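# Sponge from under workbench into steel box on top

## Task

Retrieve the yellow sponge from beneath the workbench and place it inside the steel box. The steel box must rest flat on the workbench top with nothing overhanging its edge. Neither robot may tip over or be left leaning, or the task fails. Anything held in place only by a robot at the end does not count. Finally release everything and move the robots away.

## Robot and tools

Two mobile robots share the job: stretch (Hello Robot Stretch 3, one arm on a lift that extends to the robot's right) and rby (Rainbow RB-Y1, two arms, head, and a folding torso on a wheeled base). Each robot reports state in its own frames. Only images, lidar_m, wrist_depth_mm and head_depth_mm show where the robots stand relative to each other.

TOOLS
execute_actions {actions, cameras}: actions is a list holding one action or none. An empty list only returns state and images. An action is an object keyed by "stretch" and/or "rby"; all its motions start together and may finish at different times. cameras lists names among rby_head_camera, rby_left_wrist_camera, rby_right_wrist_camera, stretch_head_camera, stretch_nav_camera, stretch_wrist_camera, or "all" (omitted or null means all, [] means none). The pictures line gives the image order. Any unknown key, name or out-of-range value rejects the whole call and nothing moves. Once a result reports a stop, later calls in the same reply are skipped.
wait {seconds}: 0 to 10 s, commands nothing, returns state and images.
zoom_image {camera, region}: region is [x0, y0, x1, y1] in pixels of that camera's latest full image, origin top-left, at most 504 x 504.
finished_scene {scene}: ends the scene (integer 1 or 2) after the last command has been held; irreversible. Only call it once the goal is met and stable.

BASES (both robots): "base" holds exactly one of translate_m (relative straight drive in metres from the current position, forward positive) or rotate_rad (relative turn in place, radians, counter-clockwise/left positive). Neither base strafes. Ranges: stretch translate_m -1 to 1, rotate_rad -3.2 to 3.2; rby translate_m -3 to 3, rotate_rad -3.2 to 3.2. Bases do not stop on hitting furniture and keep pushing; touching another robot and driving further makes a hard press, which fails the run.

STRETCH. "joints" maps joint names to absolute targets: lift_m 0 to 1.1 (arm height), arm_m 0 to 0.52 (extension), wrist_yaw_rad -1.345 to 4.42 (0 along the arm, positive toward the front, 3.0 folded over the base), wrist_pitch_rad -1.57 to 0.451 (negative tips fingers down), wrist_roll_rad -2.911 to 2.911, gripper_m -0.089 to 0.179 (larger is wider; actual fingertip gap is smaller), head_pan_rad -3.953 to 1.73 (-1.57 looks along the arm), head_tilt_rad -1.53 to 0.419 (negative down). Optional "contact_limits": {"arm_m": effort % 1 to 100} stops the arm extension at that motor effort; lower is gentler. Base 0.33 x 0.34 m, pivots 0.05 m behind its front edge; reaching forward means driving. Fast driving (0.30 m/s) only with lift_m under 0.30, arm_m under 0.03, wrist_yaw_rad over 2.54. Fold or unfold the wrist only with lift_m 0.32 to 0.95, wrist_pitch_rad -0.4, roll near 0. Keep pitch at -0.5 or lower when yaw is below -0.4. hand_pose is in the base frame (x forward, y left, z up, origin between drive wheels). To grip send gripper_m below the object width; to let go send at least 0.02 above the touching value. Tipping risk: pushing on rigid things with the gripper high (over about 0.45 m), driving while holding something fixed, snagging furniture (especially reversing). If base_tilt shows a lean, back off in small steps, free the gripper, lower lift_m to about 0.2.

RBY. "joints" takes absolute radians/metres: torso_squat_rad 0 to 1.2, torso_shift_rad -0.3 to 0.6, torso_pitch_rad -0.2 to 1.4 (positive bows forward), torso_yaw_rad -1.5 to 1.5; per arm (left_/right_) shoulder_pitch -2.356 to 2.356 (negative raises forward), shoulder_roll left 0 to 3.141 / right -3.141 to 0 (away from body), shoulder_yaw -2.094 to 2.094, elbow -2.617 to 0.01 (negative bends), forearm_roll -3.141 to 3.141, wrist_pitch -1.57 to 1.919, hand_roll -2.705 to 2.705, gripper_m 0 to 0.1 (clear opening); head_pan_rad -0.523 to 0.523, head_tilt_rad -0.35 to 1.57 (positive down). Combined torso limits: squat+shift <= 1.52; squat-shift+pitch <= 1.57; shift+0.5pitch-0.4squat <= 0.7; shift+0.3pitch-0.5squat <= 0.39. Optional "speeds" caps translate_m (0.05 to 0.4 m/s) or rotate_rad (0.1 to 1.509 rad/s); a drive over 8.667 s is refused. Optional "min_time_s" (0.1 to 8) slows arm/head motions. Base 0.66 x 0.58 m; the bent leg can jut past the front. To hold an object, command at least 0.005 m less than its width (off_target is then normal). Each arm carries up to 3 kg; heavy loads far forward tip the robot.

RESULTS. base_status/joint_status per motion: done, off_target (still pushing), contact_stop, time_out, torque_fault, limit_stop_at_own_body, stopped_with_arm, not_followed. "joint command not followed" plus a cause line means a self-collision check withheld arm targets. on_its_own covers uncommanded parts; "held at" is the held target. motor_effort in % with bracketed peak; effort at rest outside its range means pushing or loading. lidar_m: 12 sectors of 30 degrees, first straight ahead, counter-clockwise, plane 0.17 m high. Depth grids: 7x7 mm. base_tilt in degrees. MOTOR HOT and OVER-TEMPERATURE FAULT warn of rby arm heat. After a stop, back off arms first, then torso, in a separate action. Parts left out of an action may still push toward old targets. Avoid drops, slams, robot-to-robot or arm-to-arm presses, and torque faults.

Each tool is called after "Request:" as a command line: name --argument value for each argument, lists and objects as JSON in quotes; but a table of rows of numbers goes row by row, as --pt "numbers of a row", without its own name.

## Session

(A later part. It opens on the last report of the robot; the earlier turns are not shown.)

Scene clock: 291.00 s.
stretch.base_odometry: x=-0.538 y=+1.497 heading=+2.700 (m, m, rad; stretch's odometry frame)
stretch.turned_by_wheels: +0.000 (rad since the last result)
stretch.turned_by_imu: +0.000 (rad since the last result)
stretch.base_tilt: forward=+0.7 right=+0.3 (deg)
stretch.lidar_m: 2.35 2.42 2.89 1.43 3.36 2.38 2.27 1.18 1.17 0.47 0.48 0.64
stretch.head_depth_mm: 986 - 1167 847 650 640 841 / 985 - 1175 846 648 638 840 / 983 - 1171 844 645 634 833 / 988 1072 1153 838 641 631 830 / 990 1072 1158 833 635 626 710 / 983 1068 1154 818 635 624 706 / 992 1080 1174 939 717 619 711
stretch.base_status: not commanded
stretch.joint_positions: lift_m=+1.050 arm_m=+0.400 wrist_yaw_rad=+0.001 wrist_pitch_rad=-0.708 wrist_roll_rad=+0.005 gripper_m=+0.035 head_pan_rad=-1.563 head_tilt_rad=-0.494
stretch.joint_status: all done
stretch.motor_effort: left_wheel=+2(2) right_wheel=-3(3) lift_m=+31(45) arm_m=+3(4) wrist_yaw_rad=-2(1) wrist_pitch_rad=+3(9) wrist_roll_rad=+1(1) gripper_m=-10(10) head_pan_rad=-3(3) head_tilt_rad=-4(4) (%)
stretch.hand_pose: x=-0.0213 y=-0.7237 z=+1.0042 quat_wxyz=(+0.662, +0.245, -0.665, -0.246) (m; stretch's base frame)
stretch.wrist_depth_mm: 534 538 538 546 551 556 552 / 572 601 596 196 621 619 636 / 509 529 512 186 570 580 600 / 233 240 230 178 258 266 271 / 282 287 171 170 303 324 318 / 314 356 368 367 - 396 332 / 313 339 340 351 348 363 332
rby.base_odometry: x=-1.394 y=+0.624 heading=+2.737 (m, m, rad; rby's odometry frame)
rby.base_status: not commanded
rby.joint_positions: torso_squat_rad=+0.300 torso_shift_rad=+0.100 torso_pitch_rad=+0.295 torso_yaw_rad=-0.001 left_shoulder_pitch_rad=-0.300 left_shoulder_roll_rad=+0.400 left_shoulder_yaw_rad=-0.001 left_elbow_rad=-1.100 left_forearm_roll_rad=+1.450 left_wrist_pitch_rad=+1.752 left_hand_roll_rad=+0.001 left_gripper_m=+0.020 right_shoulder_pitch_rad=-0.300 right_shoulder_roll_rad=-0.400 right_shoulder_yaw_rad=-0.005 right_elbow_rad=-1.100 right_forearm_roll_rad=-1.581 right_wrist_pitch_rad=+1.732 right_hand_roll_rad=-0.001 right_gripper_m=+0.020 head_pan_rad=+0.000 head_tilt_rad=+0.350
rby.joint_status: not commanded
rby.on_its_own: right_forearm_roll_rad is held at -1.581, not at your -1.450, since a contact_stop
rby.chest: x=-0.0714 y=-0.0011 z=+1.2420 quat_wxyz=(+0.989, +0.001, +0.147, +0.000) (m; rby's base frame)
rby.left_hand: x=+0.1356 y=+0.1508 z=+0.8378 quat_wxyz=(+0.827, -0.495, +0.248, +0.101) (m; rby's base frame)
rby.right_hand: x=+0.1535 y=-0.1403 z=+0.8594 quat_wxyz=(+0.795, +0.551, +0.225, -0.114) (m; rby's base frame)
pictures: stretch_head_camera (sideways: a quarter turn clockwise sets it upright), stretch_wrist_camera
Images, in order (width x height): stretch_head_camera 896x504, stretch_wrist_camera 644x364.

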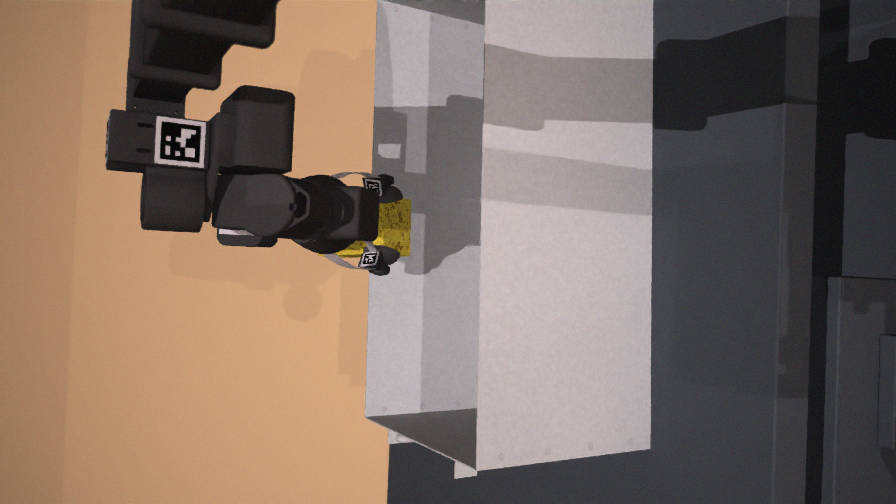

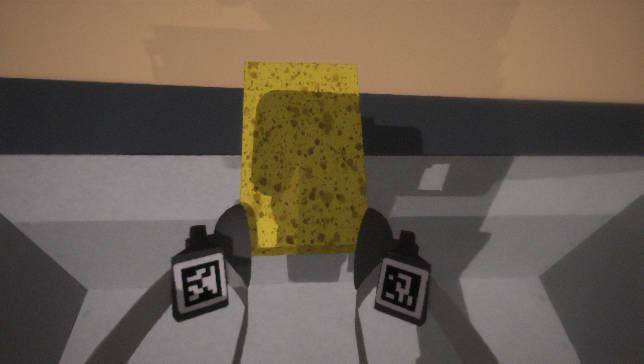

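Request:
execute_actions --actions '[{"stretch":{"joints":{"wrist_pitch_rad":-1.2,"lift_m":1.09,"arm_m":0.42}}}]' --cameras '["stretch_wrist_camera","stretch_head_camera"]'

Request:
execute_actions --actions '[{"stretch":{"joints":{"gripper_m":0.13}}}]' --cameras '["stretch_wrist_camera","stretch_head_camera"]'

Scene clock: 292.47 s.
stretch.base_odometry: x=-0.538 y=+1.497 heading=+2.700 (m, m, rad; stretch's odometry frame)
stretch.turned_by_wheels: +0.000 (rad since the last result)
stretch.turned_by_imu: +0.000 (rad since the last result)
stretch.base_tilt: forward=+0.5 right=+0.4 (deg)
stretch.lidar_m: 2.34 2.42 2.89 1.43 3.38 2.39 2.28 1.18 1.17 0.47 0.48 0.64
stretch.head_depth_mm: 963 1086 1166 850 650 643 843 / 968 1097 1154 843 648 637 842 / 965 - 1150 826 644 635 836 / 991 1084 1139 687 640 632 831 / 988 1075 1160 832 638 628 709 / 984 1070 1164 822 635 624 709 / 989 1071 1174 942 718 620 710
stretch.base_status: not commanded
stretch.joint_positions: lift_m=+1.090 arm_m=+0.420 wrist_yaw_rad=+0.001 wrist_pitch_rad=-1.202 wrist_roll_rad=+0.005 gripper_m=+0.035 head_pan_rad=-1.563 head_tilt_rad=-0.494
stretch.joint_status: all done
stretch.motor_effort: left_wheel=+2(2) right_wheel=-3(3) lift_m=+52(57) arm_m=+4(2) wrist_yaw_rad=-2(2) wrist_pitch_rad=+0(2) wrist_roll_rad=+1(1) gripper_m=-8(10) head_pan_rad=-3(2) head_tilt_rad=-4(3) (%)
stretch.hand_pose: x=-0.0215 y=-0.6347 z=+0.9807 quat_wxyz=(+0.582, +0.399, -0.584, -0.401) (m; stretch's base frame)
stretch.wrist_depth_mm: 257 258 259 252 267 269 275 / 297 330 299 180 348 354 320 / 304 370 371 177 388 395 335 / 303 363 363 174 382 384 338 / 300 352 352 174 373 368 336 / 300 339 345 347 - 359 339 / 291 332 333 337 325 318 309
rby.base_odometry: x=-1.394 y=+0.624 heading=+2.737 (m, m, rad; rby's odometry frame)
rby.base_status: not commanded
rby.joint_positions: torso_squat_rad=+0.300 torso_shift_rad=+0.100 torso_pitch_rad=+0.295 torso_yaw_rad=-0.001 left_shoulder_pitch_rad=-0.300 left_shoulder_roll_rad=+0.400 left_shoulder_yaw_rad=-0.001 left_elbow_rad=-1.100 left_forearm_roll_rad=+1.450 left_wrist_pitch_rad=+1.752 left_hand_roll_rad=+0.001 left_gripper_m=+0.020 right_shoulder_pitch_rad=-0.300 right_shoulder_roll_rad=-0.400 right_shoulder_yaw_rad=-0.005 right_elbow_rad=-1.100 right_forearm_roll_rad=-1.581 right_wrist_pitch_rad=+1.732 right_hand_roll_rad=-0.001 right_gripper_m=+0.020 head_pan_rad=+0.000 head_tilt_rad=+0.350
rby.joint_status: not commanded
rby.on_its_own: right_forearm_roll_rad is held at -1.581, not at your -1.450, since a contact_stop
rby.chest: x=-0.0714 y=-0.0011 z=+1.2420 quat_wxyz=(+0.989, +0.001, +0.147, +0.000) (m; rby's base frame)
rby.left_hand: x=+0.1356 y=+0.1508 z=+0.8378 quat_wxyz=(+0.827, -0.495, +0.248, +0.101) (m; rby's base frame)
rby.right_hand: x=+0.1535 y=-0.1403 z=+0.8594 quat_wxyz=(+0.795, +0.551, +0.225, -0.114) (m; rby's base frame)
pictures: stretch_head_camera (sideways: a quarter turn clockwise sets it upright), stretch_wrist_camera
Images, in order (width x height): stretch_head_camera 896x504, stretch_wrist_camera 644x364.

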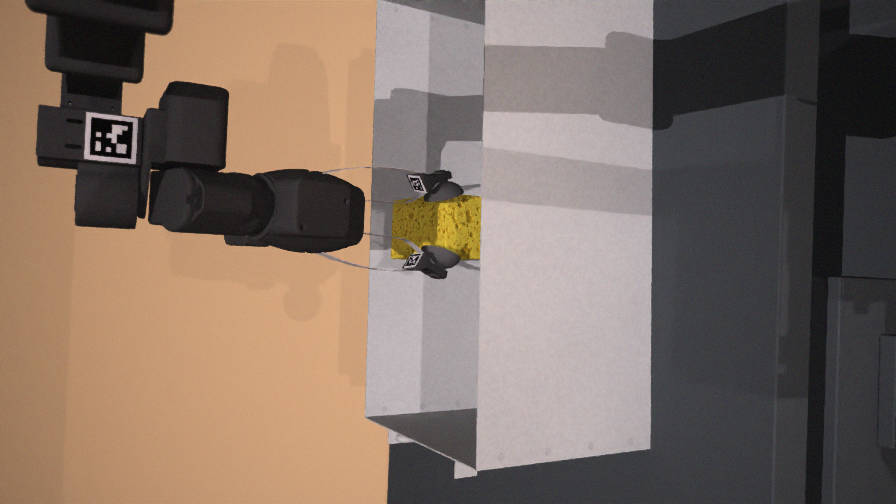

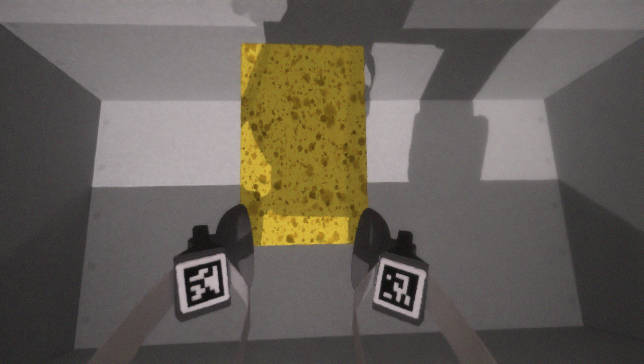

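Scene clock: 293.90 s.
stretch.base_odometry: x=-0.538 y=+1.497 heading=+2.700 (m, m, rad; stretch's odometry frame)
stretch.turned_by_wheels: +0.000 (rad since the last result)
stretch.turned_by_imu: +0.000 (rad since the last result)
stretch.base_tilt: forward=+0.6 right=+0.4 (deg)
stretch.lidar_m: 2.35 2.42 2.88 1.43 3.39 2.39 2.28 1.19 1.17 0.47 0.48 0.64
stretch.head_depth_mm: 962 1089 1177 849 649 645 845 / 965 1093 1159 846 647 637 838 / 965 - 1145 840 642 633 837 / 987 1067 1147 841 639 631 832 / 985 1077 1149 831 636 628 709 / 988 1075 1153 822 633 622 708 / 992 1075 1176 946 722 618 707
stretch.base_status: not commanded
stretch.joint_positions: lift_m=+1.090 arm_m=+0.420 wrist_yaw_rad=+0.001 wrist_pitch_rad=-1.202 wrist_roll_rad=+0.005 gripper_m=+0.130 head_pan_rad=-1.563 head_tilt_rad=-0.494
stretch.joint_status: all done
stretch.motor_effort: left_wheel=+2(2) right_wheel=-3(3) lift_m=+52(52) arm_m=+3(4) wrist_yaw_rad=-2(1) wrist_pitch_rad=+1(1) wrist_roll_rad=+1(1) gripper_m=+0(95) head_pan_rad=-3(2) head_tilt_rad=-3(3) (%)
stretch.hand_pose: x=-0.0215 y=-0.6347 z=+0.9807 quat_wxyz=(+0.582, +0.399, -0.584, -0.401) (m; stretch's base frame)
stretch.wrist_depth_mm: 258 256 258 262 268 270 276 / 297 331 334 343 343 354 321 / 303 375 375 385 391 393 337 / 301 361 366 371 380 382 341 / 302 352 356 359 368 371 341 / 280 - 303 347 355 363 341 / 308 327 315 334 328 286 308
rby.base_odometry: x=-1.394 y=+0.624 heading=+2.737 (m, m, rad; rby's odometry frame)
rby.base_status: not commanded
rby.joint_positions: torso_squat_rad=+0.300 torso_shift_rad=+0.100 torso_pitch_rad=+0.295 torso_yaw_rad=-0.001 left_shoulder_pitch_rad=-0.300 left_shoulder_roll_rad=+0.400 left_shoulder_yaw_rad=-0.001 left_elbow_rad=-1.100 left_forearm_roll_rad=+1.450 left_wrist_pitch_rad=+1.752 left_hand_roll_rad=+0.001 left_gripper_m=+0.020 right_shoulder_pitch_rad=-0.300 right_shoulder_roll_rad=-0.400 right_shoulder_yaw_rad=-0.005 right_elbow_rad=-1.100 right_forearm_roll_rad=-1.581 right_wrist_pitch_rad=+1.732 right_hand_roll_rad=-0.001 right_gripper_m=+0.020 head_pan_rad=+0.000 head_tilt_rad=+0.350
rby.joint_status: not commanded
rby.on_its_own: right_forearm_roll_rad is held at -1.581, not at your -1.450, since a contact_stop
rby.chest: x=-0.0714 y=-0.0011 z=+1.2420 quat_wxyz=(+0.989, +0.001, +0.147, +0.000) (m; rby's base frame)
rby.left_hand: x=+0.1356 y=+0.1508 z=+0.8378 quat_wxyz=(+0.827, -0.495, +0.248, +0.101) (m; rby's base frame)
rby.right_hand: x=+0.1535 y=-0.1403 z=+0.8594 quat_wxyz=(+0.795, +0.551, +0.225, -0.114) (m; rby's base frame)
pictures: stretch_head_camera (sideways: a quarter turn clockwise sets it upright), stretch_wrist_camera
Images, in order (width x height): stretch_head_camera 896x504, stretch_wrist_camera 644x364.

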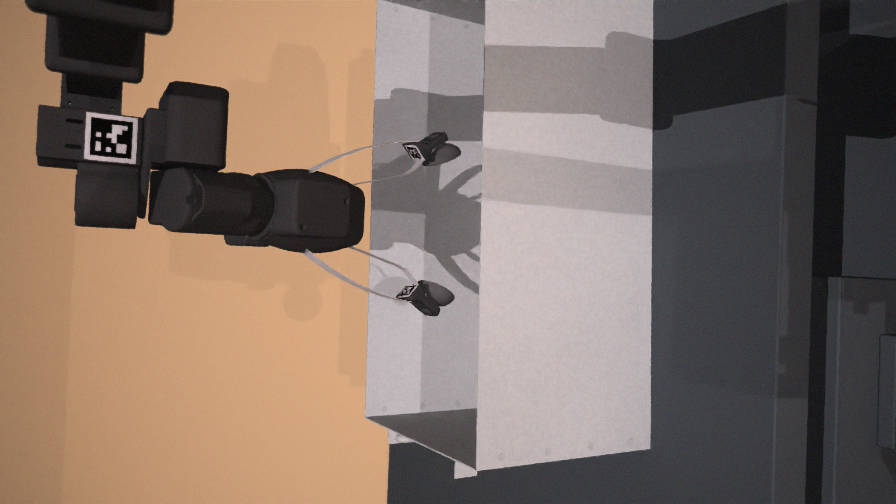

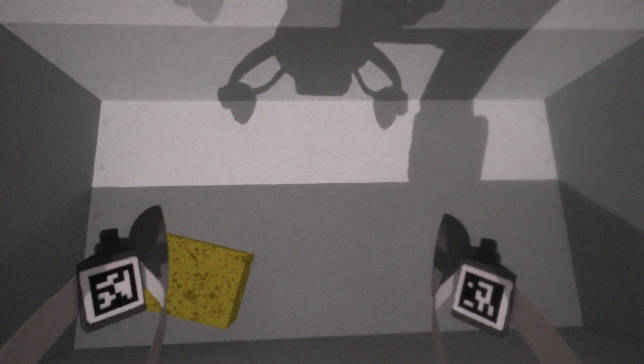

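Request:
execute_actions --actions '[{"stretch":{"joints":{"wrist_pitch_rad":0}}}]' --cameras '[]'

Request:
execute_actions --actions '[{"stretch":{"joints":{"arm_m":0,"wrist_yaw_rad":1.5}}}]' --cameras '["stretch_head_camera"]'

Request:
finished_scene --scene 1

Scene clock: 295.67 s.
stretch.base_odometry: x=-0.538 y=+1.497 heading=+2.700 (m, m, rad; stretch's odometry frame)
stretch.turned_by_wheels: +0.000 (rad since the last result)
stretch.turned_by_imu: +0.000 (rad since the last result)
stretch.base_tilt: forward=+0.5 right=+0.4 (deg)
stretch.lidar_m: 2.35 2.42 2.89 1.43 3.38 2.39 2.28 1.18 1.17 0.47 0.48 0.64
stretch.head_depth_mm: 967 1085 1172 849 649 642 842 / 964 1100 1165 846 644 639 837 / 966 - 1161 838 645 634 835 / 985 1091 1157 837 638 633 830 / 989 1067 1165 832 637 627 706 / 986 1077 1157 819 632 623 710 / 993 1071 1179 940 719 618 707
stretch.base_status: not commanded
stretch.joint_positions: lift_m=+1.090 arm_m=+0.420 wrist_yaw_rad=+0.001 wrist_pitch_rad=-0.023 wrist_roll_rad=+0.005 gripper_m=+0.130 head_pan_rad=-1.563 head_tilt_rad=-0.494
stretch.joint_status: all done
stretch.motor_effort: left_wheel=+2(2) right_wheel=-3(3) lift_m=+52(52) arm_m=+3(4) wrist_yaw_rad=-1(2) wrist_pitch_rad=+8(10) wrist_roll_rad=+1(1) gripper_m=+1(0) head_pan_rad=-2(2) head_tilt_rad=-4(4) (%)
stretch.hand_pose: x=-0.0211 y=-0.8203 z=+1.1983 quat_wxyz=(+0.705, +0.009, -0.709, -0.008) (m; stretch's base frame)
stretch.wrist_depth_mm: 472 474 472 485 492 505 513 / 481 491 488 497 501 522 520 / 495 496 505 503 514 525 529 / 512 513 517 531 526 542 556 / 512 523 537 536 552 562 569 / 523 - 543 563 567 583 586 / 560 561 568 584 588 601 604
rby.base_odometry: x=-1.394 y=+0.624 heading=+2.737 (m, m, rad; rby's odometry frame)
rby.base_status: not commanded
rby.joint_positions: torso_squat_rad=+0.300 torso_shift_rad=+0.100 torso_pitch_rad=+0.295 torso_yaw_rad=-0.001 left_shoulder_pitch_rad=-0.300 left_shoulder_roll_rad=+0.400 left_shoulder_yaw_rad=-0.001 left_elbow_rad=-1.100 left_forearm_roll_rad=+1.450 left_wrist_pitch_rad=+1.752 left_hand_roll_rad=+0.001 left_gripper_m=+0.020 right_shoulder_pitch_rad=-0.300 right_shoulder_roll_rad=-0.400 right_shoulder_yaw_rad=-0.005 right_elbow_rad=-1.100 right_forearm_roll_rad=-1.581 right_wrist_pitch_rad=+1.732 right_hand_roll_rad=-0.001 right_gripper_m=+0.020 head_pan_rad=+0.000 head_tilt_rad=+0.350
rby.joint_status: not commanded
rby.on_its_own: right_forearm_roll_rad is held at -1.581, not at your -1.450, since a contact_stop
rby.chest: x=-0.0714 y=-0.0011 z=+1.2420 quat_wxyz=(+0.989, +0.001, +0.147, +0.000) (m; rby's base frame)
rby.left_hand: x=+0.1356 y=+0.1508 z=+0.8378 quat_wxyz=(+0.827, -0.495, +0.248, +0.101) (m; rby's base frame)
rby.right_hand: x=+0.1535 y=-0.1403 z=+0.8594 quat_wxyz=(+0.795, +0.551, +0.225, -0.114) (m; rby's base frame)
pictures: none
No camera images: the call's "cameras" was empty. Leave "cameras" out to get every camera's image.

Scene clock: 299.93 s.
stretch.base_odometry: x=-0.538 y=+1.497 heading=+2.700 (m, m, rad; stretch's odometry frame)
stretch.turned_by_wheels: +0.000 (rad since the last result)
stretch.turned_by_imu: +0.001 (rad since the last result)
stretch.base_tilt: forward=+0.4 right=+0.2 (deg)
stretch.lidar_m: 2.35 2.43 2.88 1.43 3.38 2.39 2.28 1.18 1.17 0.47 0.48 0.64
stretch.head_depth_mm: 966 - - - - - 845 / 968 - - - - - 839 / 968 - - - - - 834 / 991 1080 1156 840 - - 829 / 990 1079 1167 838 - 583 706 / 993 1073 1160 838 - - 723 / 990 1075 1172 - - - 724
stretch.base_status: not commanded
stretch.joint_positions: lift_m=+1.090 arm_m=+0.000 wrist_yaw_rad=+1.499 wrist_pitch_rad=-0.023 wrist_roll_rad=+0.005 gripper_m=+0.130 head_pan_rad=-1.563 head_tilt_rad=-0.494
stretch.joint_status: all done
stretch.motor_effort: left_wheel=+2(2) right_wheel=-2(2) lift_m=+52(53) arm_m=-4(4) wrist_yaw_rad=+1(4) wrist_pitch_rad=+8(8) wrist_roll_rad=+1(1) gripper_m=+1(0) head_pan_rad=-3(2) head_tilt_rad=-4(3) (%)
stretch.hand_pose: x=+0.2336 y=-0.1636 z=+1.1984 quat_wxyz=(+0.522, +0.489, -0.513, +0.474) (m; stretch's base frame)
stretch.wrist_depth_mm: - - - - - - - / - - - - - - - / - - - - - - - / - - - - - - - / - - - - - - - / - - - - - - - / - - - - - - -
rby.base_odometry: x=-1.394 y=+0.624 heading=+2.737 (m, m, rad; rby's odometry frame)
rby.base_status: not commanded
rby.joint_positions: torso_squat_rad=+0.300 torso_shift_rad=+0.100 torso_pitch_rad=+0.295 torso_yaw_rad=-0.001 left_shoulder_pitch_rad=-0.300 left_shoulder_roll_rad=+0.400 left_shoulder_yaw_rad=-0.001 left_elbow_rad=-1.100 left_forearm_roll_rad=+1.450 left_wrist_pitch_rad=+1.752 left_hand_roll_rad=+0.001 left_gripper_m=+0.020 right_shoulder_pitch_rad=-0.300 right_shoulder_roll_rad=-0.400 right_shoulder_yaw_rad=-0.005 right_elbow_rad=-1.100 right_forearm_roll_rad=-1.581 right_wrist_pitch_rad=+1.732 right_hand_roll_rad=-0.001 right_gripper_m=+0.020 head_pan_rad=+0.000 head_tilt_rad=+0.350
rby.joint_status: not commanded
rby.on_its_own: right_forearm_roll_rad is held at -1.581, not at your -1.450, since a contact_stop
rby.chest: x=-0.0714 y=-0.0011 z=+1.2420 quat_wxyz=(+0.989, +0.001, +0.147, +0.000) (m; rby's base frame)
rby.left_hand: x=+0.1356 y=+0.1508 z=+0.8378 quat_wxyz=(+0.827, -0.495, +0.248, +0.101) (m; rby's base frame)
rby.right_hand: x=+0.1535 y=-0.1403 z=+0.8594 quat_wxyz=(+0.795, +0.551, +0.225, -0.114) (m; rby's base frame)
pictures: stretch_head_camera (sideways: a quarter turn clockwise sets it upright)
Images, in order (width x height): stretch_head_camera 896x504.

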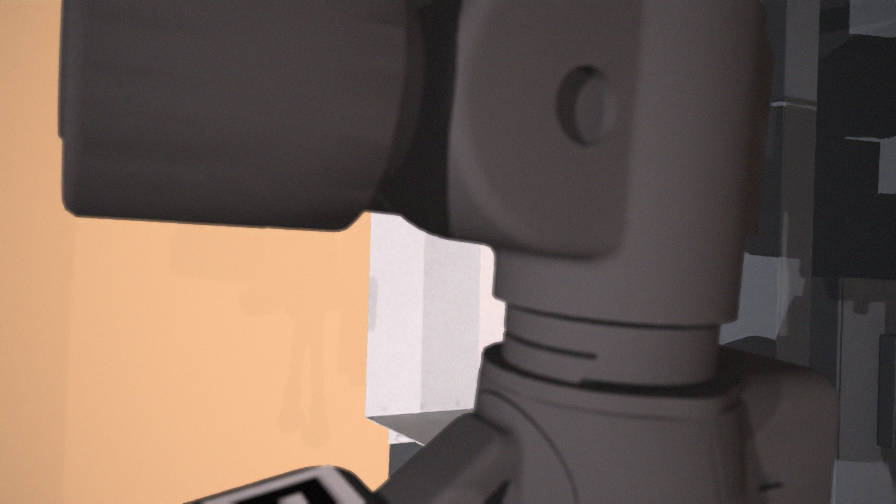

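The scene is finished: the task was done.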